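# Place the pail upright in the drip tray

## Task

Put the pail down standing upright inside the drip tray so that its entire base rests on the tray's floor. Before opening the fingers, bring it down until it is no more than about a finger's width above that floor. At the end the gripper must not be touching the pail or holding the tray, and the pail must stay put without the robot's help. Nothing may be pushed or dropped off the table.

## Robot and tools

The robot is a single six-joint arm with a two-finger parallel gripper. Joints, base to tip: waist, shoulder, elbow, forearm roll, wrist pitch, wrist roll. The base may sit tilted on its mount, and the mount counts as part of the arm for the clearance check.

Scene frame: origin on the table surface straight below the arm base, +z up, +y to the left when facing along +x. Results report end_effector_position in metres and end_effector_quat_wxyz, plus linear (m/s) and angular (rad/s) velocities, all in this frame. The reported point sits between the finger pads as they would be when closed; closed fingertips reach about 33 mm past it, fully open ones about 9 mm. The reported hand position can be off, more so at long reach. Gripper axes: fingers point along its +z, they open and close along its y.

A row is 9 numbers, each in [-1, 1]: dx, dy, dz, rx, ry, rz, position, force_limit, speed. The first six are an offset, not a pose, expressed in the gripper's own axes and measured from the gripper pose at the start of the action (for the first action in a call, from the last pose a result reported). Scale: 1.0 equals 0.6 m for dx, dy, dz and 180 degrees for the rotation vector rx, ry, rz. position: +1 fully open (140 mm), about -0.8 pads touch, -1 closes until blocked. force_limit: about 14 N at -1, 60 N at 0, 107 N at +1. speed (finger speed): about 30 mm/s at -1, 140 at 0, 250 at +1. Optionally 6 extra numbers from 0 to 1 may follow, one stiffness scale per joint in the joint order above; each persists until replaced.

execute_actions(actions): a list of up to 15 actions; each action is a table of up to 15 rows, one row per 1/30 s step, and a shorter table repeats its final row to fill 15 steps (0.5 s). Every row in an action is an offset from that action's start pose, not from the previous row. Per step the command is clipped to 70 mm and 16 degrees from the measured pose, so large offsets need several actions. An empty list just returns state and images. Results include step readings of end_effector_position; HELD flags steps partly blocked.

move(target, speed, stop_force, blocking): target is one 9-number row as above, an offset from the pose in the latest result showing one, in gripper axes; the gripper travels a straight path toward it, turning the shorter way. speed is path top speed in m/s, 0.002 to 0.5 (default 0.25; rotation up to twice that in rad/s); paths last 0.5 to 10 s and are cut at 10 s. Finger values are sent at the start. stop_force (N, 20 to 80, not in the first 0.2 s) ends the path when estimated push against the motion rises that much, then backs off two steps and holds; use it only with slow, non-rotating moves, and omit it when moving away from a contact. blocking=false returns after 0.5 s and cannot be combined with stop_force; no other motion commands are accepted until the move ends. The result adds a move: line giving the ending (done, off_target, moving, held, fault, contact), limits acted (paced = clipped pose; held = some steps blocked, after which the arm may jump fast), and distance from target. The path does not avoid obstacles and the arm can overshoot its speed.

wait(seconds): 0 to 10 s, holds the last command; a running move continues and wait returns when it ends. stop(): brakes a running move; fingers keep moving. zoom_image(camera, region): camera is cam_head_left, cam_head_right (504x504) or cam_wrist (616x616); region is [x0, y0, x1, y1] in pixels from the top-left, at most 504 by 504. finished_scene(scene): pass the current scene's number; it is final and reports success.

Gripping: close with position -1 and confirm object_status is 2 (0 moving, 1 blocked while opening, 2 blocked while closing, 3 reached target or pads met). To squeeze harder, raise force_limit and change position slightly, e.g. -1 to -0.98. position_measured is in counts: 3 fully open, 230 pads touching. Closing pushes the fingertips about 24 mm farther out along +z, so keep clearance above surfaces.

Result lines: Hand target is the pose the controller is currently heading to; pose unreachable means the clearance check altered or blocked the command; joint torques include offsets and noise; MOTOR HOT warns of overheating, which can force a braked pause (OVER-TEMPERATURE FAULT).

Avoid: any joint torque reaching its limit (waist and shoulder 319, elbow 150, wrist joints 42.3 N m, held weight included) or any external force of 144 N, either of which stops the arm for 10 s and drops the rest of the call. The arm is stiff, so commanding even slightly into a firm surface can fault; approach slowly. Avoid drops, slams, hard pushes, and knocking anything off the table. Release the pail only once it is nearly on the tray floor, then open and lift clear so nothing touches it. The simulation keeps running while you think, holding the last command.

Each tool is called after "Emit:" in YAML: its name, and indented under it one key for each argument.

## Session

I'll start by getting the current state and camera images.

Emit:
execute_actions:
  actions: []

Scene clock: 0.00 s.
end_effector_position=(+0.4303, -0.3868, +0.2944) position_measured=3 object_status=3 end_effector_quat_wxyz=(-0.413, +0.347, +0.837, +0.095) end_effector_velocity=(-0.000, -0.000, +0.000) end_effector_angular_velocity=(+0.000, -0.000, -0.000)
Joint positions: [-0.715  0.566  1.461 -0.099  1.989 -1.527]
Joint velocities: [-0.     0.    -0.     0.     0.    -0.001]
Joint torques (N m, as the joint torque sensors report them, + toward a larger angle): no reading
Hand target: +0.430, -0.387, +0.294; -0.413, +0.347, +0.837, +0.095
Joint stiffness scale: [1. 1. 1. 1. 1. 1.]

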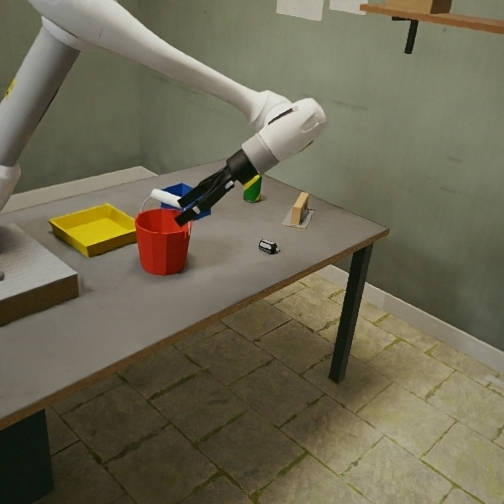

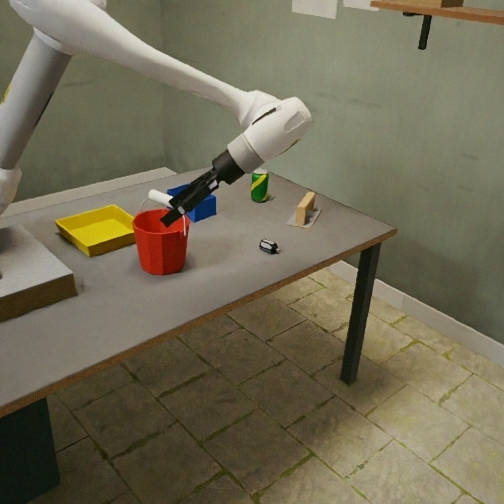

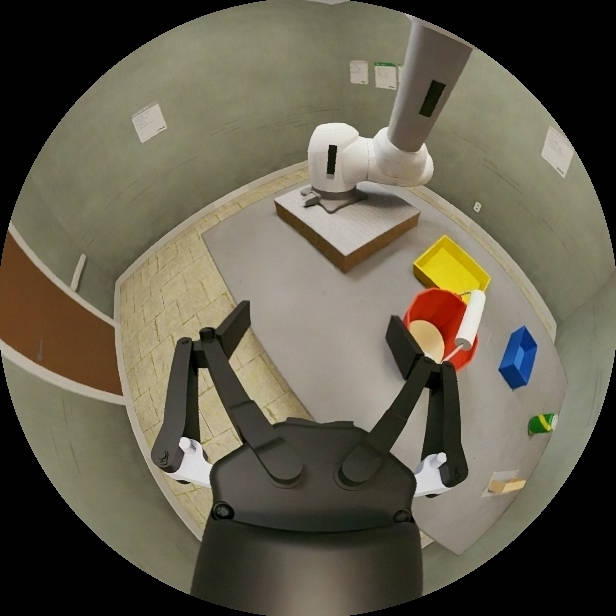

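Emit:
zoom_image:
  camera: "cam_head_left"
  region: [30, 160, 330, 300]

Emit:
zoom_image:
  camera: "cam_head_right"
  region: [30, 160, 330, 300]

Emit:
zoom_image:
  camera: "cam_wrist"
  region: [360, 200, 600, 440]

Region (30, 160, 330, 300) of cam_head_left's 504x504 image, scaled by 1.680, with more detail than that image has; it fills the top 235 rows of this view, and the rest is white.

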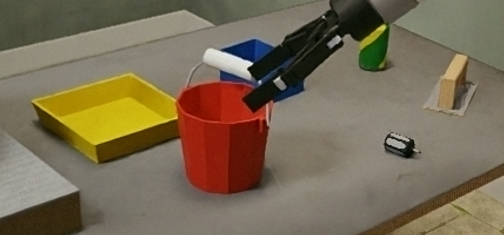

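Region (30, 160, 330, 300) of cam_head_right's 504x504 image, scaled by 1.680, with more detail than that image has; it fills the top 235 rows of this view, and the rest is white.

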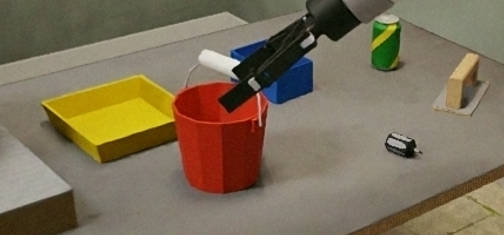

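Region (360, 200, 600, 440) of cam_wrist's 616x616 image, scaled by 2.100, with more detail than that image has.

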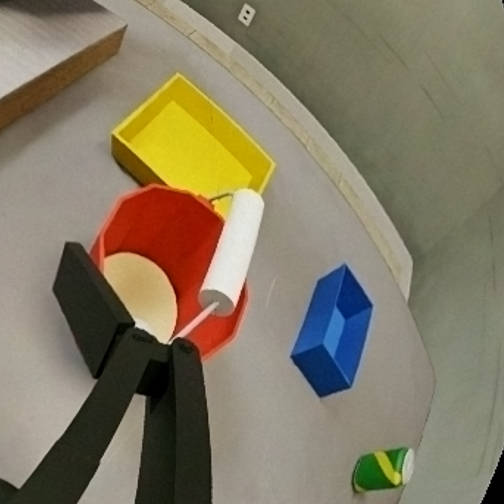

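Emit:
zoom_image:
  camera: "cam_head_left"
  region: [120, 170, 220, 290]

Emit:
zoom_image:
  camera: "cam_head_right"
  region: [120, 170, 220, 290]

Emit:
zoom_image:
  camera: "cam_wrist"
  region: [390, 220, 510, 390]

Region (120, 170, 220, 290) of cam_head_left's 504x504 image, scaled by 4.200, with more detail than that image has.

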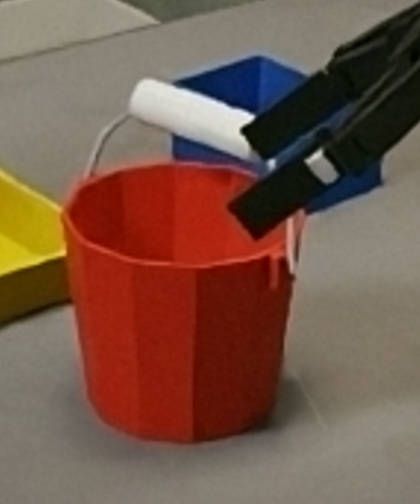

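Region (120, 170, 220, 290) of cam_head_right's 504x504 image, scaled by 4.200, with more detail than that image has.

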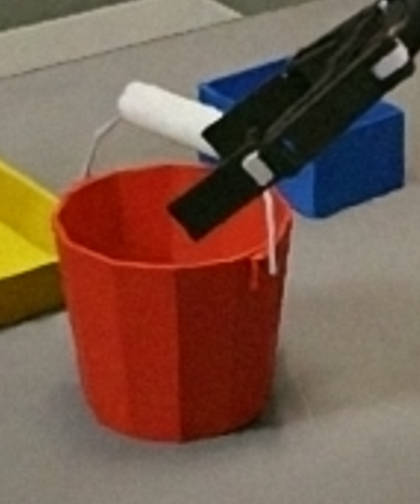

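Region (390, 220, 510, 390) of cam_wrist's 616x616 image, scaled by 2.965, with more detail than that image has; it fills the left 356 columns of this view, and the rest is white.

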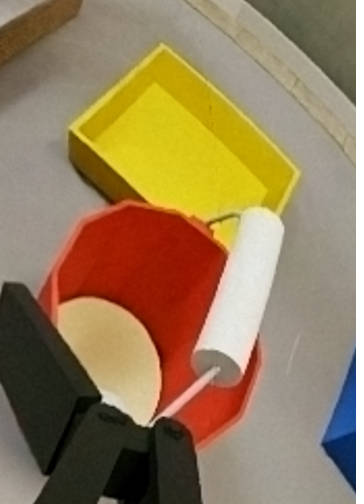

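Emit:
move:
  target: [0.2302, 0.314, -0.1957, -0.1515, -0.242, 0.2334, 1, 0, 0]
  speed: 0.35

Scene clock: 15.47 s.
end_effector_position=(+0.5709, -0.2311, +0.4524) position_measured=3 object_status=3 end_effector_quat_wxyz=(-0.001, +0.707, +0.707, +0.002) end_effector_velocity=(+0.000, -0.001, -0.001) end_effector_angular_velocity=(-0.005, +0.001, -0.009)
Joint positions: [-0.424  0.1    1.579  0.011  1.467 -0.452]
Joint velocities: [ 0.001  0.     0.002 -0.005 -0.004  0.011]
Joint torques (N m, as the joint torque sensors report them, + toward a larger angle): [  5.13 -52.78 -42.48   4.95  -0.17   0.16]
Hand target: +0.570, -0.230, +0.451; +0.000, +0.707, +0.707, +0.001
Off the commanded pose: 0.003 m, 0 deg.
Joint stiffness scale: [1. 1. 1. 1. 1. 1.]
move: done

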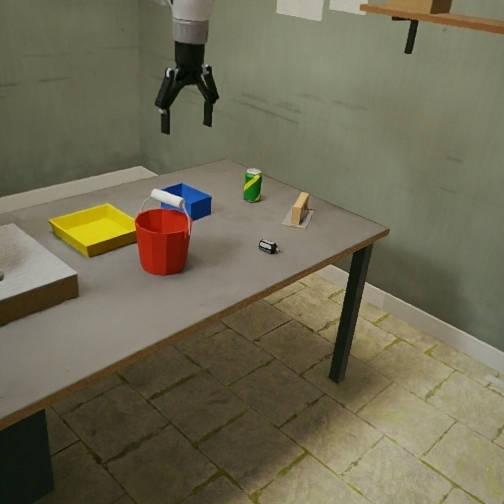

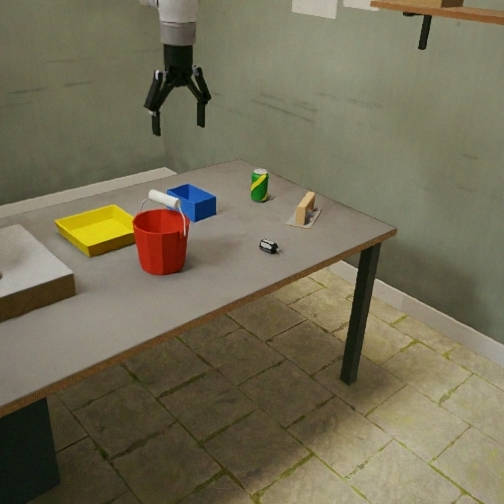

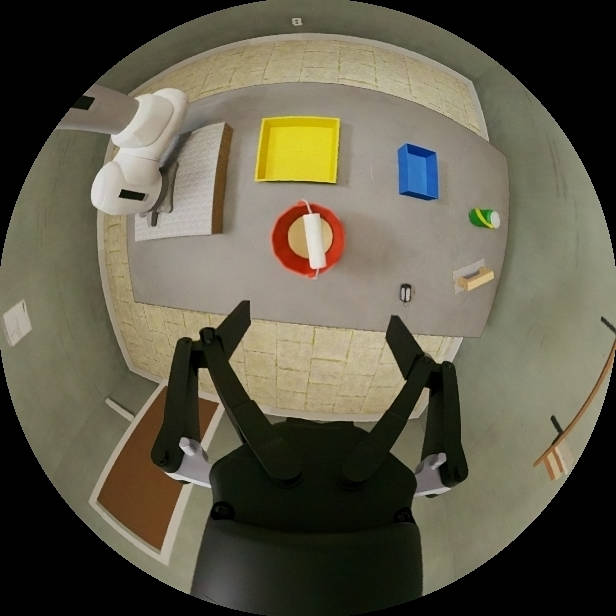

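Emit:
zoom_image:
  camera: "cam_wrist"
  region: [240, 100, 380, 300]

Emit:
zoom_image:
  camera: "cam_wrist"
  region: [260, 185, 360, 290]

Emit:
zoom_image:
  camera: "cam_head_left"
  region: [30, 40, 260, 290]

Region (240, 100, 380, 300) of cam_wrist's 616x616 image, scaled by 2.520, with more detail than that image has; it fills the left 353 columns of this view, and the rest is white.

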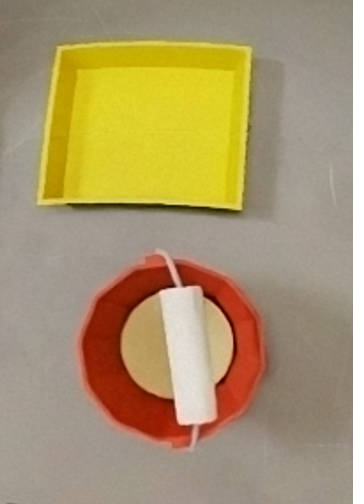

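Region (260, 185, 360, 290) of cam_wrist's 616x616 image, scaled by 4.800, with more detail than that image has; it fills the left 480 columns of this view, and the rest is white.

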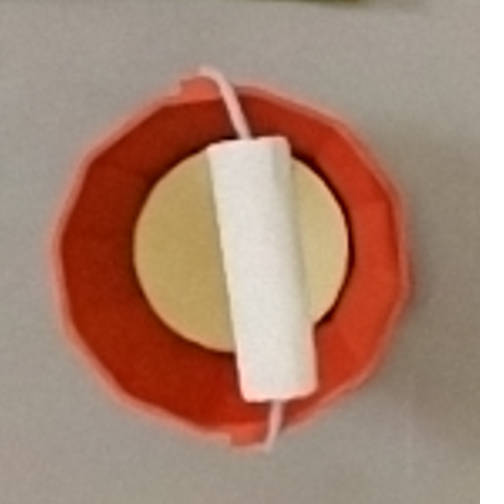

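Region (30, 40, 260, 290) of cam_head_left's 504x504 image, scaled by 2.016, with more detail than that image has; it fills the left 464 columns of this view, and the rest is white.

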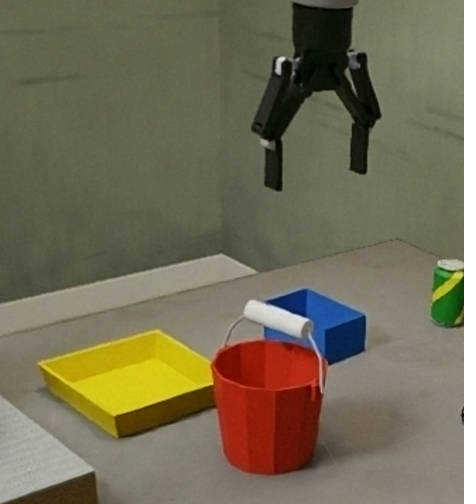

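Emit:
zoom_image:
  camera: "cam_head_left"
  region: [200, 140, 420, 400]

Emit:
zoom_image:
  camera: "cam_head_left"
  region: [0, 160, 160, 340]

Emit:
zoom_image:
  camera: "cam_wrist"
  region: [80, 80, 300, 340]

Region (200, 140, 420, 400) of cam_head_left's 504x504 image, scaled by 1.938, with more detail than that image has; it fills the left 426 columns of this view, and the rest is white.

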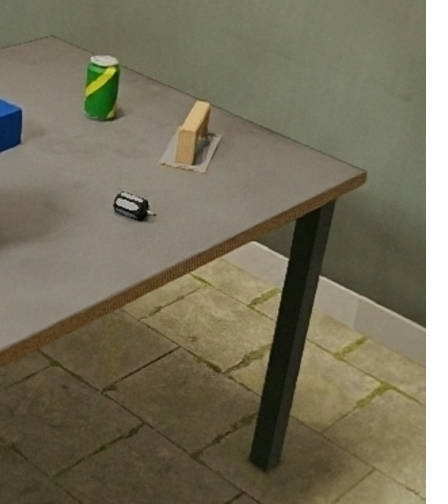

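Region (0, 160, 160, 340) of cam_head_left's 504x504 image, scaled by 2.800, with more detail than that image has.

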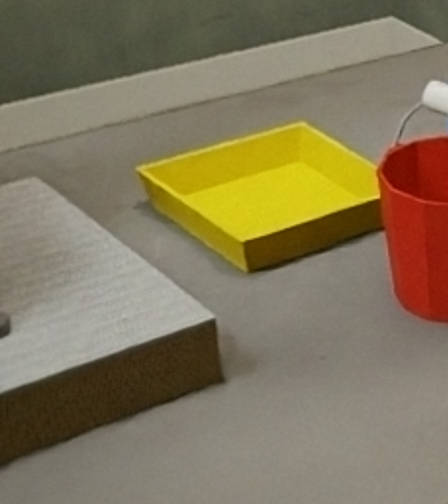

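Region (80, 80, 300, 340) of cam_wrist's 616x616 image, scaled by 1.938, with more detail than that image has; it fills the left 426 columns of this view, and the rest is white.

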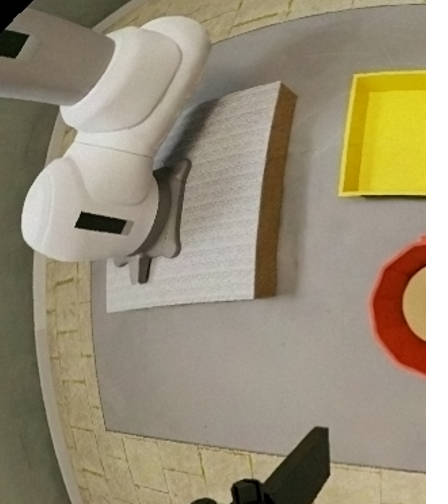

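Emit:
zoom_image:
  camera: "cam_wrist"
  region: [140, 280, 480, 540]

Emit:
zoom_image:
  camera: "cam_head_left"
  region: [130, 40, 240, 250]

Emit:
zoom_image:
  camera: "cam_head_right"
  region: [120, 40, 230, 250]

Region (140, 280, 480, 540) of cam_wrist's 616x616 image, scaled by 1.482, with more detail than that image has; it fills the top 385 rows of this view, and the rest is white.

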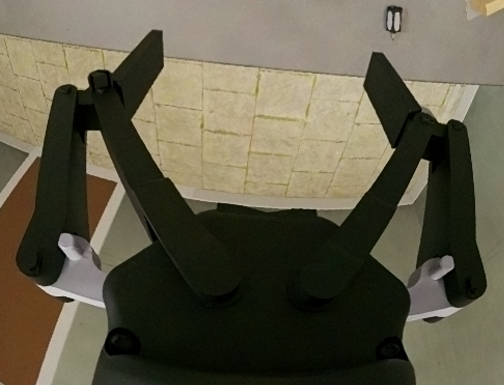

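Region (130, 40, 240, 250) of cam_head_left's 504x504 image, scaled by 2.400, with more detail than that image has; it fills the left 264 columns of this view, and the rest is white.

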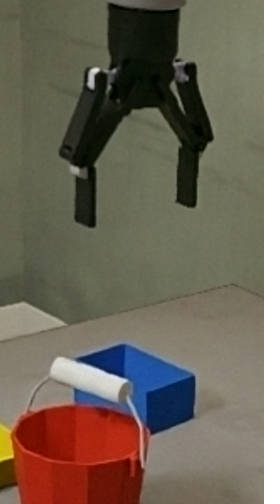

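Region (120, 40, 230, 250) of cam_head_right's 504x504 image, scaled by 2.400, with more detail than that image has; it fills the left 264 columns of this view, and the rest is white.

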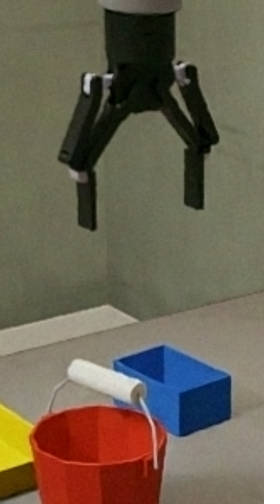

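Emit:
move:
  target: [0.0885, -0.0248, 0.374, 0, 0, -0.073, 1, 0, 0]
  speed: 0.2

Scene clock: 39.00 s.
end_effector_position=(+0.5576, -0.1792, +0.2325) position_measured=3 object_status=3 end_effector_quat_wxyz=(+0.001, +0.623, +0.783, +0.002) end_effector_velocity=(+0.001, -0.000, -0.000) end_effector_angular_velocity=(-0.001, -0.004, +0.000)
Joint positions: [-0.35   0.16   1.926  0.01   1.056 -0.609]
Joint velocities: [ 0.     0.001  0.     0.    -0.005  0.   ]
Joint torques (N m, as the joint torque sensors report them, + toward a larger angle): [  3.52 -54.26 -36.41   3.7   -0.22  -0.17]
Hand target: +0.557, -0.177, +0.228; -0.001, +0.621, +0.784, +0.002
Off the commanded pose: 0.005 m, 0 deg.
Joint stiffness scale: [1. 1. 1. 1. 1. 1.]
move: off_target

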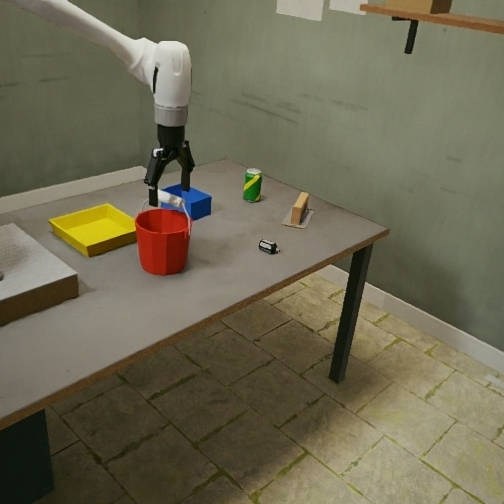

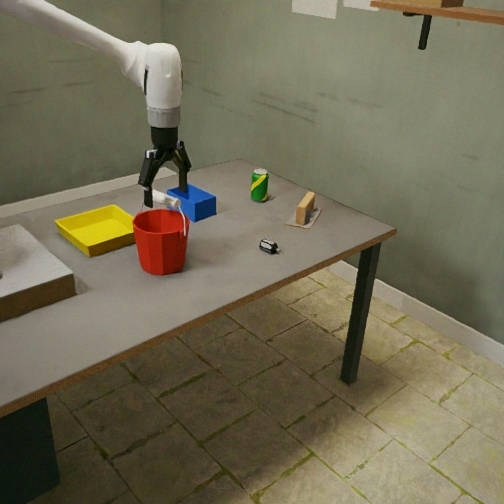

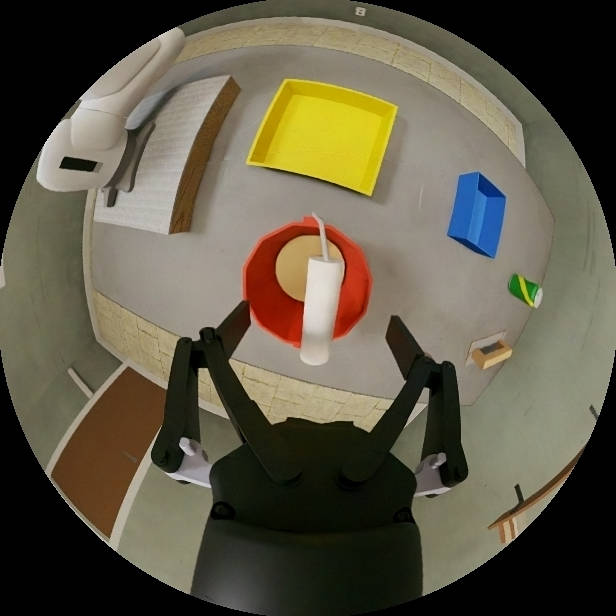

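Emit:
zoom_image:
  camera: "cam_head_left"
  region: [125, 130, 215, 240]

Emit:
zoom_image:
  camera: "cam_head_right"
  region: [120, 130, 210, 240]

Emit:
zoom_image:
  camera: "cam_wrist"
  region: [230, 200, 410, 390]

Region (125, 130, 215, 240) of cam_head_left's 504x504 image, scaled by 4.582, with more detail than that image has; it fills the left 412 columns of this view, and the rest is white.

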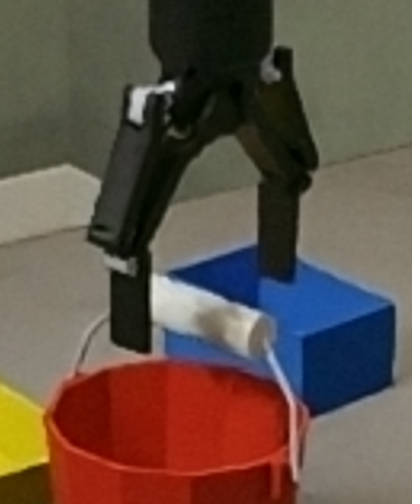

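Region (120, 130, 210, 240) of cam_head_right's 504x504 image, scaled by 4.582, with more detail than that image has; it fills the left 412 columns of this view, and the rest is white.

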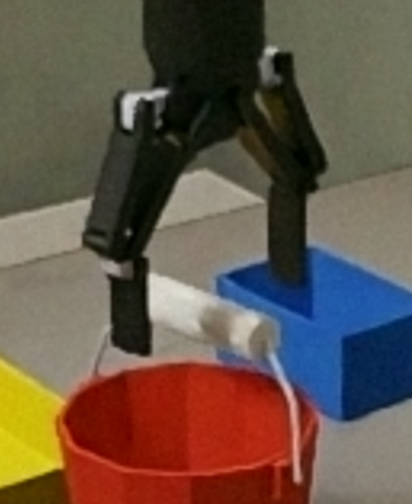

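Region (230, 200, 410, 390) of cam_wrist's 616x616 image, scaled by 2.653, with more detail than that image has; it fills the left 477 columns of this view, and the rest is white.

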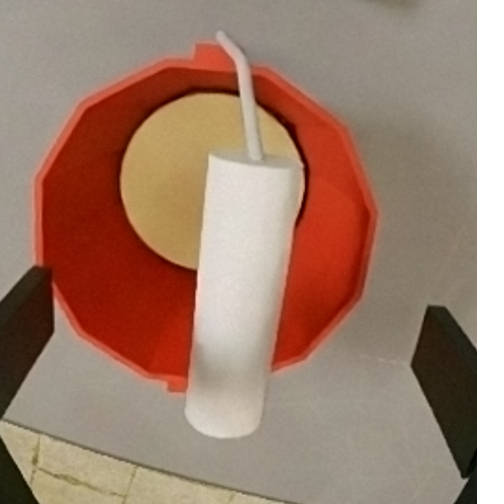

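Emit:
move:
  target: [0, 0, 0.0267, 0, 0, 0, -1, 0.8, -0.2]
  speed: 0.05

Scene clock: 43.30 s.
end_effector_position=(+0.5595, -0.1801, +0.2208) position_measured=189 object_status=2 end_effector_quat_wxyz=(+0.003, +0.623, +0.783, +0.002) end_effector_velocity=(-0.000, -0.000, +0.000) end_effector_angular_velocity=(+0.000, +0.000, -0.000)
Joint positions: [-0.35   0.171  1.937  0.01   1.03  -0.609]
Joint velocities: [-0.    -0.001  0.     0.     0.001 -0.   ]
Joint torques (N m, as the joint torque sensors report them, + toward a larger angle): [  5.24 -48.59 -33.72   5.16  -1.5    0.15]
Hand target: +0.558, -0.179, +0.216; +0.001, +0.623, +0.783, +0.002
Off the commanded pose: 0.005 m, 0 deg.
Joint stiffness scale: [1. 1. 1. 1. 1. 1.]
move: off_target

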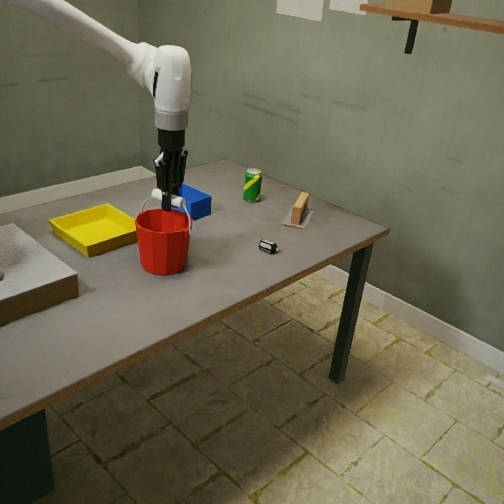

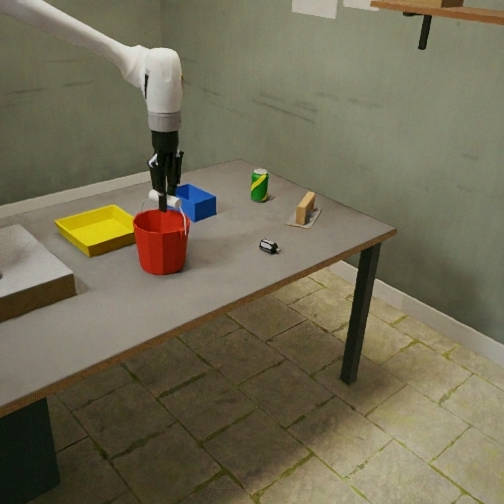

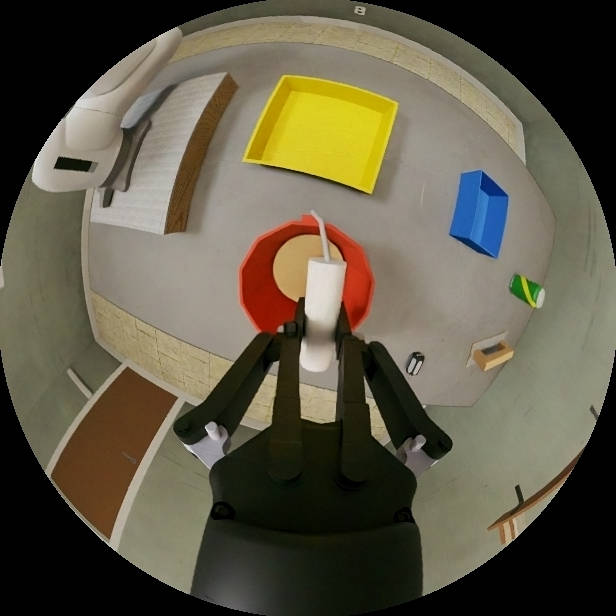

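Emit:
zoom_image:
  camera: "cam_head_left"
  region: [125, 130, 215, 280]

Emit:
zoom_image:
  camera: "cam_wrist"
  region: [230, 200, 410, 390]

Region (125, 130, 215, 280) of cam_head_left's 504x504 image, scaled by 3.360, with more detail than that image has; it fills the left 302 columns of this view, and the rest is white.

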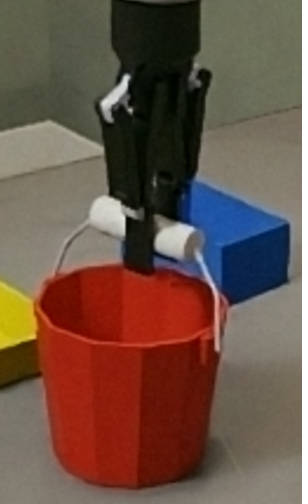

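Region (230, 200, 410, 390) of cam_wrist's 616x616 image, scaled by 2.653, with more detail than that image has; it fills the left 477 columns of this view, and the rest is white.

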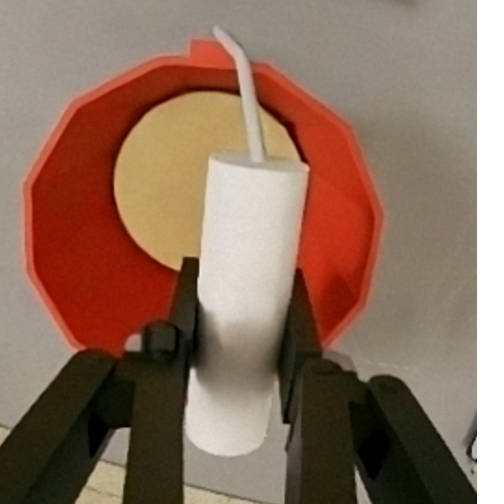

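Emit:
move:
  target: [0, 0, -0.14, 0, 0, 0, -1, 0.8, -0.2]
  speed: 0.1

Scene clock: 45.70 s.
end_effector_position=(+0.5579, -0.1786, +0.3004) position_measured=189 object_status=2 end_effector_quat_wxyz=(+0.002, +0.622, +0.783, +0.002) end_effector_velocity=(-0.001, +0.000, +0.000) end_effector_angular_velocity=(+0.001, +0.003, +0.001)
Joint positions: [-0.35   0.11   1.85   0.01   1.182 -0.609]
Joint velocities: [ 0.     0.    -0.001 -0.     0.003 -0.001]
Joint torques (N m, as the joint torque sensors report them, + toward a larger angle): [  3.06 -57.39 -44.2    4.09  -0.51   0.09]
Hand target: +0.559, -0.180, +0.305; +0.003, +0.623, +0.783, +0.002
Off the commanded pose: 0.005 m, 0 deg.
Joint stiffness scale: [1. 1. 1. 1. 1. 1.]
move: off_target

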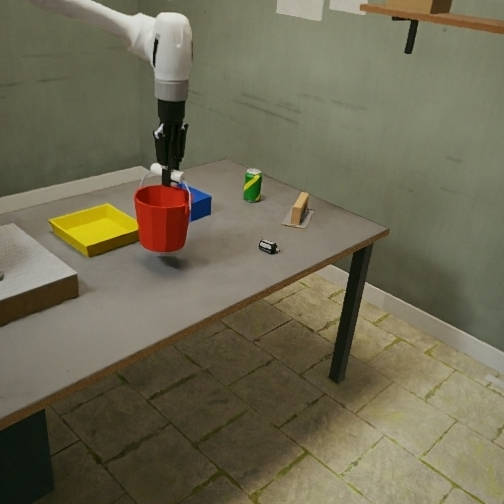

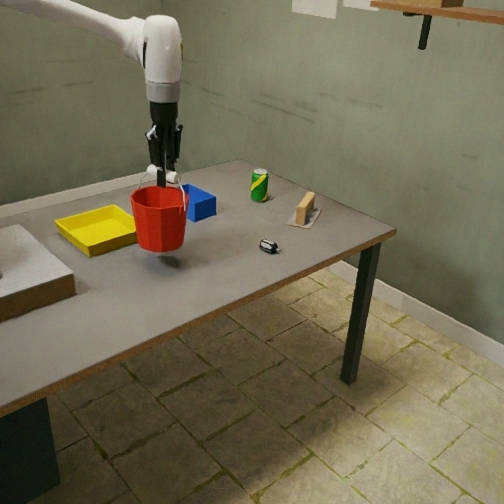

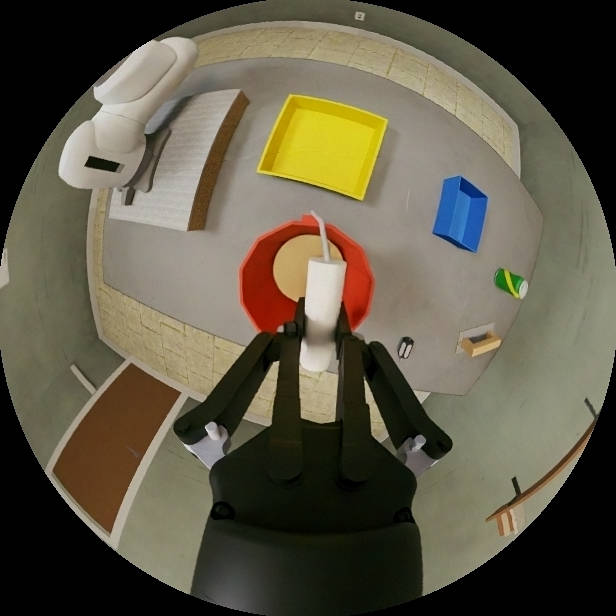

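Emit:
zoom_image:
  camera: "cam_head_left"
  region: [110, 130, 230, 290]

Emit:
zoom_image:
  camera: "cam_wrist"
  region: [230, 80, 410, 390]

Region (110, 130, 230, 290) of cam_head_left's 504x504 image, scaled by 3.150, with more detail than that image has; it fills the left 378 columns of this view, and the rest is white.

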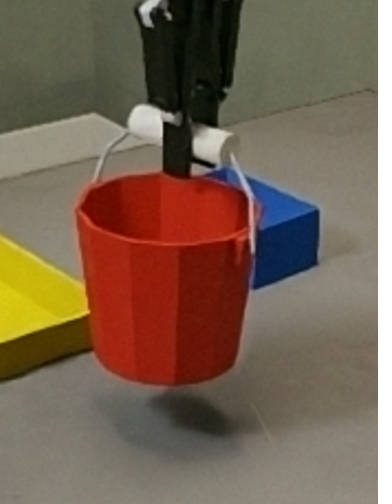

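Region (230, 80, 410, 390) of cam_wrist's 616x616 image, scaled by 1.626, with more detail than that image has; it fills the left 293 columns of this view, and the rest is white.

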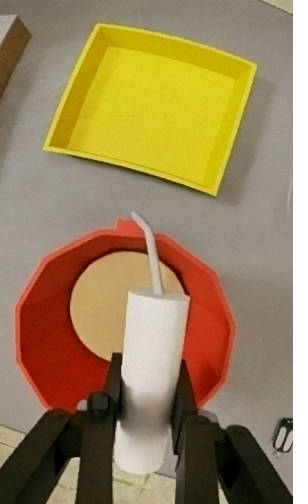

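Emit:
move:
  target: [0.4785, 0.007, -0.004, 0, 0, 0, -1, 0.8, -0.2]
  speed: 0.2

Scene clock: 50.93 s.
end_effector_position=(+0.4995, +0.1016, +0.3047) position_measured=189 object_status=2 end_effector_quat_wxyz=(+0.002, +0.622, +0.783, +0.003) end_effector_velocity=(+0.000, +0.001, +0.000) end_effector_angular_velocity=(+0.000, -0.001, -0.002)
Joint positions: [ 0.15  -0.02   1.974  0.01   1.182 -0.11 ]
Joint velocities: [ 0.002 -0.    -0.    -0.    -0.     0.004]
Joint torques (N m, as the joint torque sensors report them, + toward a larger angle): [  2.95 -42.04 -44.14   4.72  -0.13  -0.02]
Hand target: +0.497, +0.102, +0.303; +0.002, +0.622, +0.783, +0.003
Off the commanded pose: 0.003 m, 0 deg.
Joint stiffness scale: [1. 1. 1. 1. 1. 1.]
move: done

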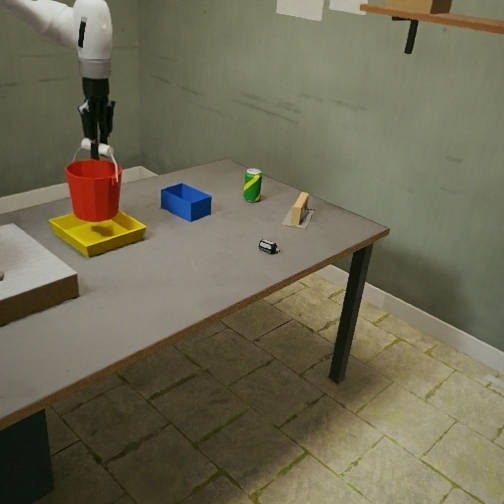

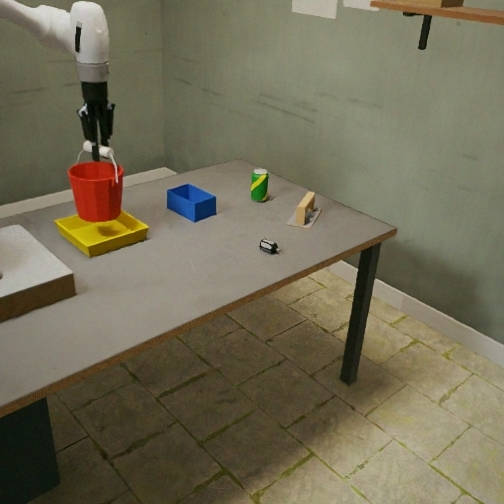

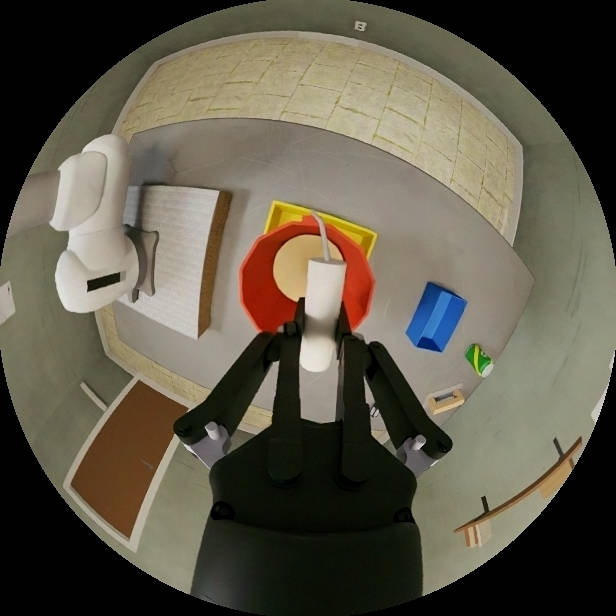

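Emit:
zoom_image:
  camera: "cam_head_left"
  region: [30, 130, 170, 270]

Emit:
zoom_image:
  camera: "cam_head_right"
  region: [30, 130, 170, 270]

Emit:
zoom_image:
  camera: "cam_wrist"
  region: [220, 180, 400, 380]

Region (30, 130, 170, 270) of cam_head_left's 504x504 image, scaled by 3.600, with more detail than that image has.

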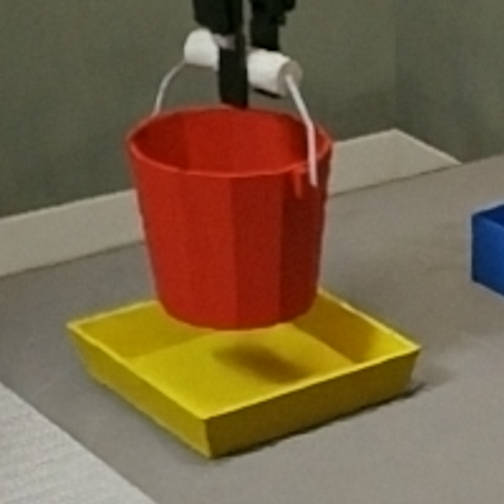

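Region (30, 130, 170, 270) of cam_head_right's 504x504 image, scaled by 3.600, with more detail than that image has.

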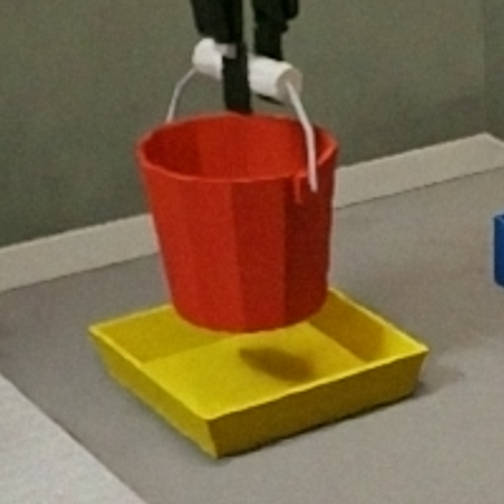

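Region (220, 180, 400, 380) of cam_wrist's 616x616 image, scaled by 2.520, with more detail than that image has; it fills the left 454 columns of this view, and the rest is white.

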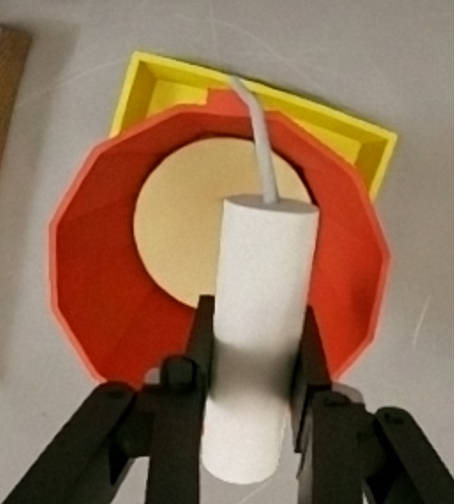

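Emit:
move:
  target: [0, 0, 0.137, 0, 0, 0, -1, 0.8, -0.2]
  speed: 0.07

Scene clock: 59.23 s.
end_effector_position=(+0.5021, +0.1011, +0.2266) position_measured=189 object_status=2 end_effector_quat_wxyz=(+0.003, +0.622, +0.783, +0.004) end_effector_velocity=(+0.001, -0.000, -0.000) end_effector_angular_velocity=(+0.000, -0.004, +0.001)
Joint positions: [ 0.15   0.044  2.065  0.01   1.023 -0.109]
Joint velocities: [-0.001  0.001  0.     0.    -0.004 -0.002]
Joint torques (N m, as the joint torque sensors report them, + toward a larger angle): [  3.17 -42.21 -40.42   4.09  -0.32  -0.02]
Hand target: +0.500, +0.102, +0.222; +0.002, +0.622, +0.783, +0.003
Off the commanded pose: 0.005 m, 0 deg.
Joint stiffness scale: [1. 1. 1. 1. 1. 1.]
move: off_target

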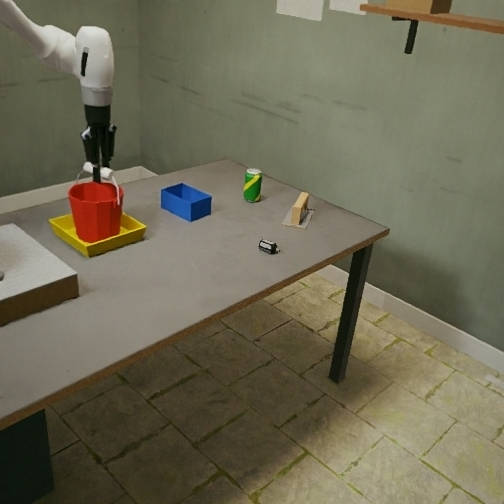

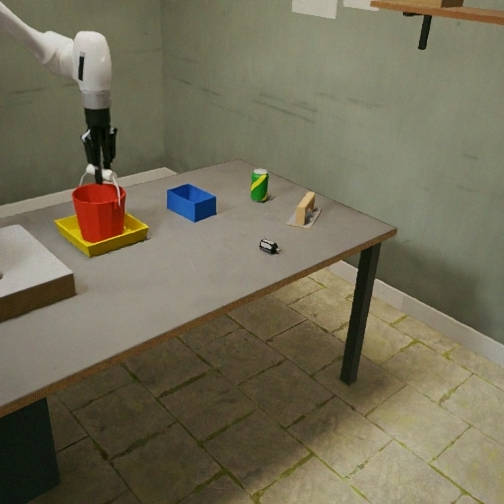

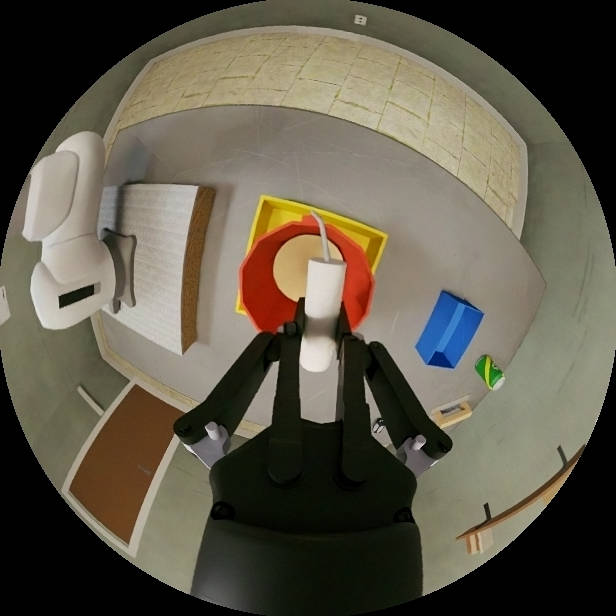

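Emit:
zoom_image:
  camera: "cam_head_left"
  region: [40, 150, 160, 270]

Emit:
zoom_image:
  camera: "cam_head_right"
  region: [40, 150, 160, 270]

Emit:
zoom_image:
  camera: "cam_wrist"
  region: [220, 180, 400, 380]

Region (40, 150, 160, 270) of cam_head_left's 504x504 image, scaled by 4.200, with more detail than that image has.

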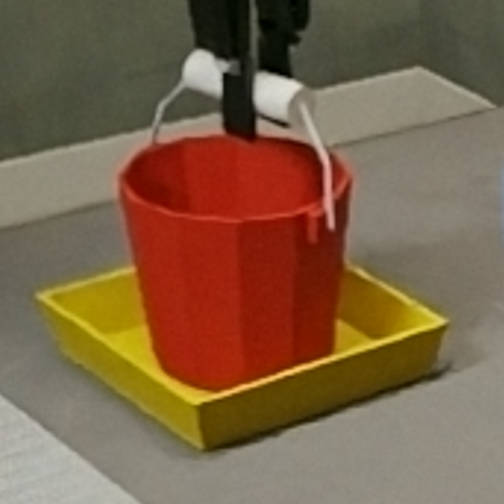

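Region (40, 150, 160, 270) of cam_head_right's 504x504 image, scaled by 4.200, with more detail than that image has.

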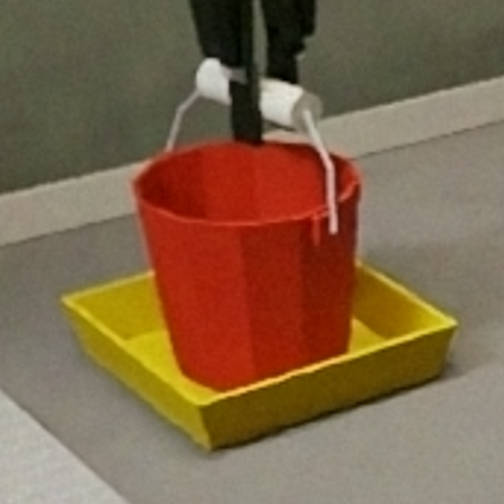

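Region (220, 180, 400, 380) of cam_wrist's 616x616 image, scaled by 2.520, with more detail than that image has; it fills the left 454 columns of this view, and the rest is white.

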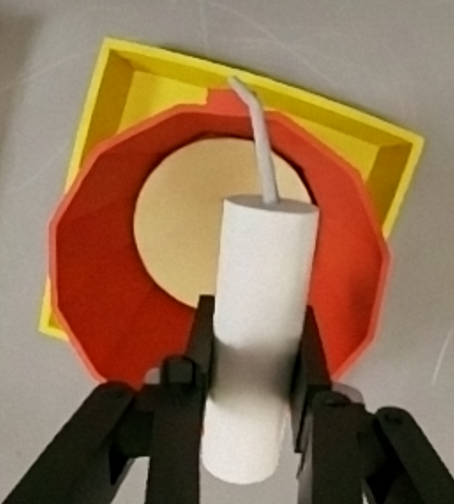

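Emit:
execute_actions:
  actions:
    - [[0,0,0.003,0,0,0,-1,0.8,-0.2],[0,0,0.005,0,0,0,-1,0.8,-0.2],[0,0,0.007,0,0,0,-1,0.8,-0.2],[0,0,0.009,0,0,0,-1,0.8,-0.2],[0,0,0.0105,0,0,0,-1,0.8,-0.2],[0,0,0.012,0,0,0,-1,0.8,-0.2],[0,0,0.013,0,0,0,-1,0.8,-0.2],[0,0,0.0135,0,0,0,-1,0.8,-0.2]]

Scene clock: 61.63 s.
end_effector_position=(+0.5039, +0.1013, +0.2242) position_measured=189 object_status=2 end_effector_quat_wxyz=(+0.004, +0.622, +0.783, +0.005) end_effector_velocity=(+0.000, +0.000, +0.000) end_effector_angular_velocity=(-0.000, -0.000, +0.002)
Joint positions: [ 0.15   0.047  2.066  0.01   1.014 -0.109]
Joint velocities: [ 0.     0.    -0.    -0.    -0.    -0.001]
Joint torques (N m, as the joint torque sensors report them, + toward a larger angle): [  4.49 -32.05 -33.07   5.06  -2.58  -0.14]
Hand target: +0.502, +0.101, +0.219; +0.003, +0.622, +0.783, +0.004
Off the commanded pose: 0.006 m, 0 deg.
Joint stiffness scale: [1. 1. 1. 1. 1. 1.]
Step readings (end_effector_position):
0: (+0.5022, +0.1011, +0.2266)
1: (+0.5022, +0.1011, +0.2266)
2: (+0.5022, +0.1011, +0.2266)
4: (+0.5028, +0.1012, +0.2263)
8: (+0.5039, +0.1013, +0.2243)
15: end_effector_position above

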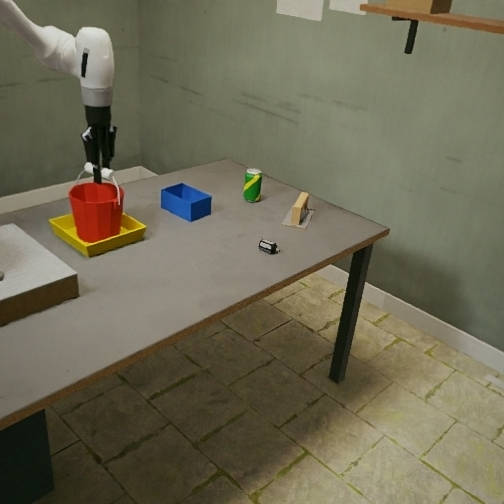

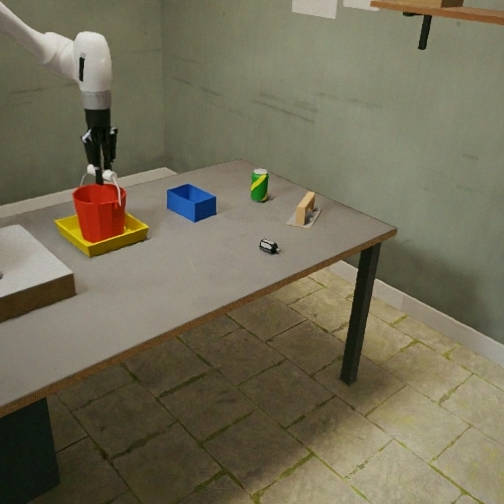

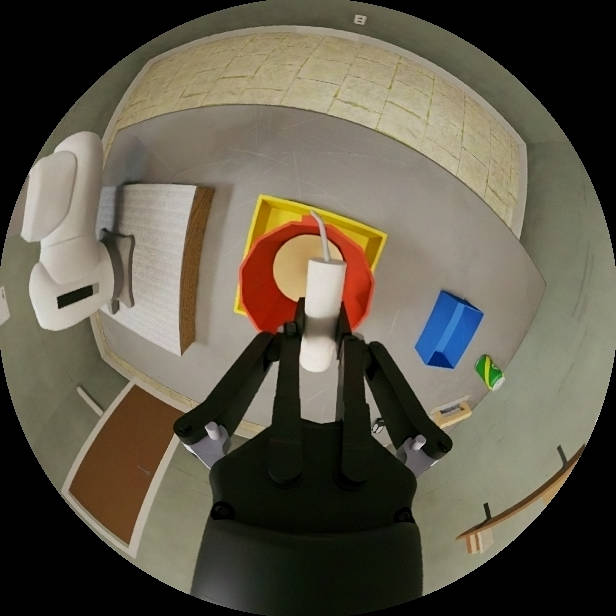

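Emit:
execute_actions:
  actions:
    - [[0,0,0,0,0,0,0.2,0,0]]

Scene clock: 62.33 s.
end_effector_position=(+0.5039, +0.1013, +0.2242) position_measured=104 object_status=0 end_effector_quat_wxyz=(+0.004, +0.622, +0.783, +0.005) end_effector_velocity=(-0.001, -0.000, -0.000) end_effector_angular_velocity=(-0.000, +0.001, -0.002)
Joint positions: [ 0.15   0.047  2.066  0.01   1.014 -0.109]
Joint velocities: [-0.001 -0.     0.001  0.     0.     0.002]
Joint torques (N m, as the joint torque sensors report them, + toward a larger angle): [  3.97 -40.48 -35.93   4.1   -0.19  -0.12]
Hand target: +0.504, +0.101, +0.224; +0.004, +0.622, +0.783, +0.005
Off the commanded pose: 0.000 m, 0 deg.
Joint stiffness scale: [1. 1. 1. 1. 1. 1.]
Step readings (end_effector_position):
0: (+0.5039, +0.1013, +0.2242)
1: (+0.5039, +0.1013, +0.2242)
2: (+0.5039, +0.1013, +0.2242)
4: (+0.5039, +0.1013, +0.2242)
8: (+0.5039, +0.1013, +0.2242)
15: end_effector_position above

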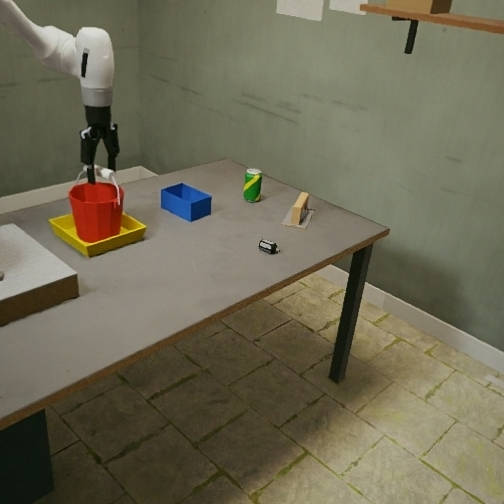

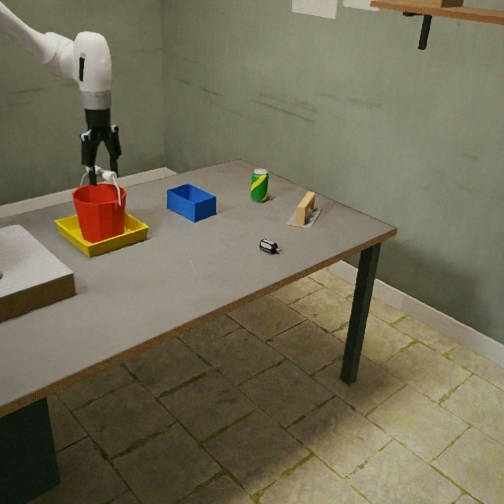

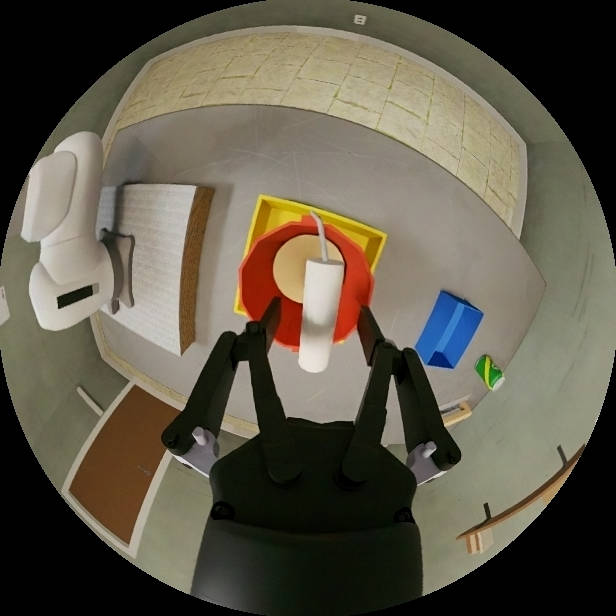

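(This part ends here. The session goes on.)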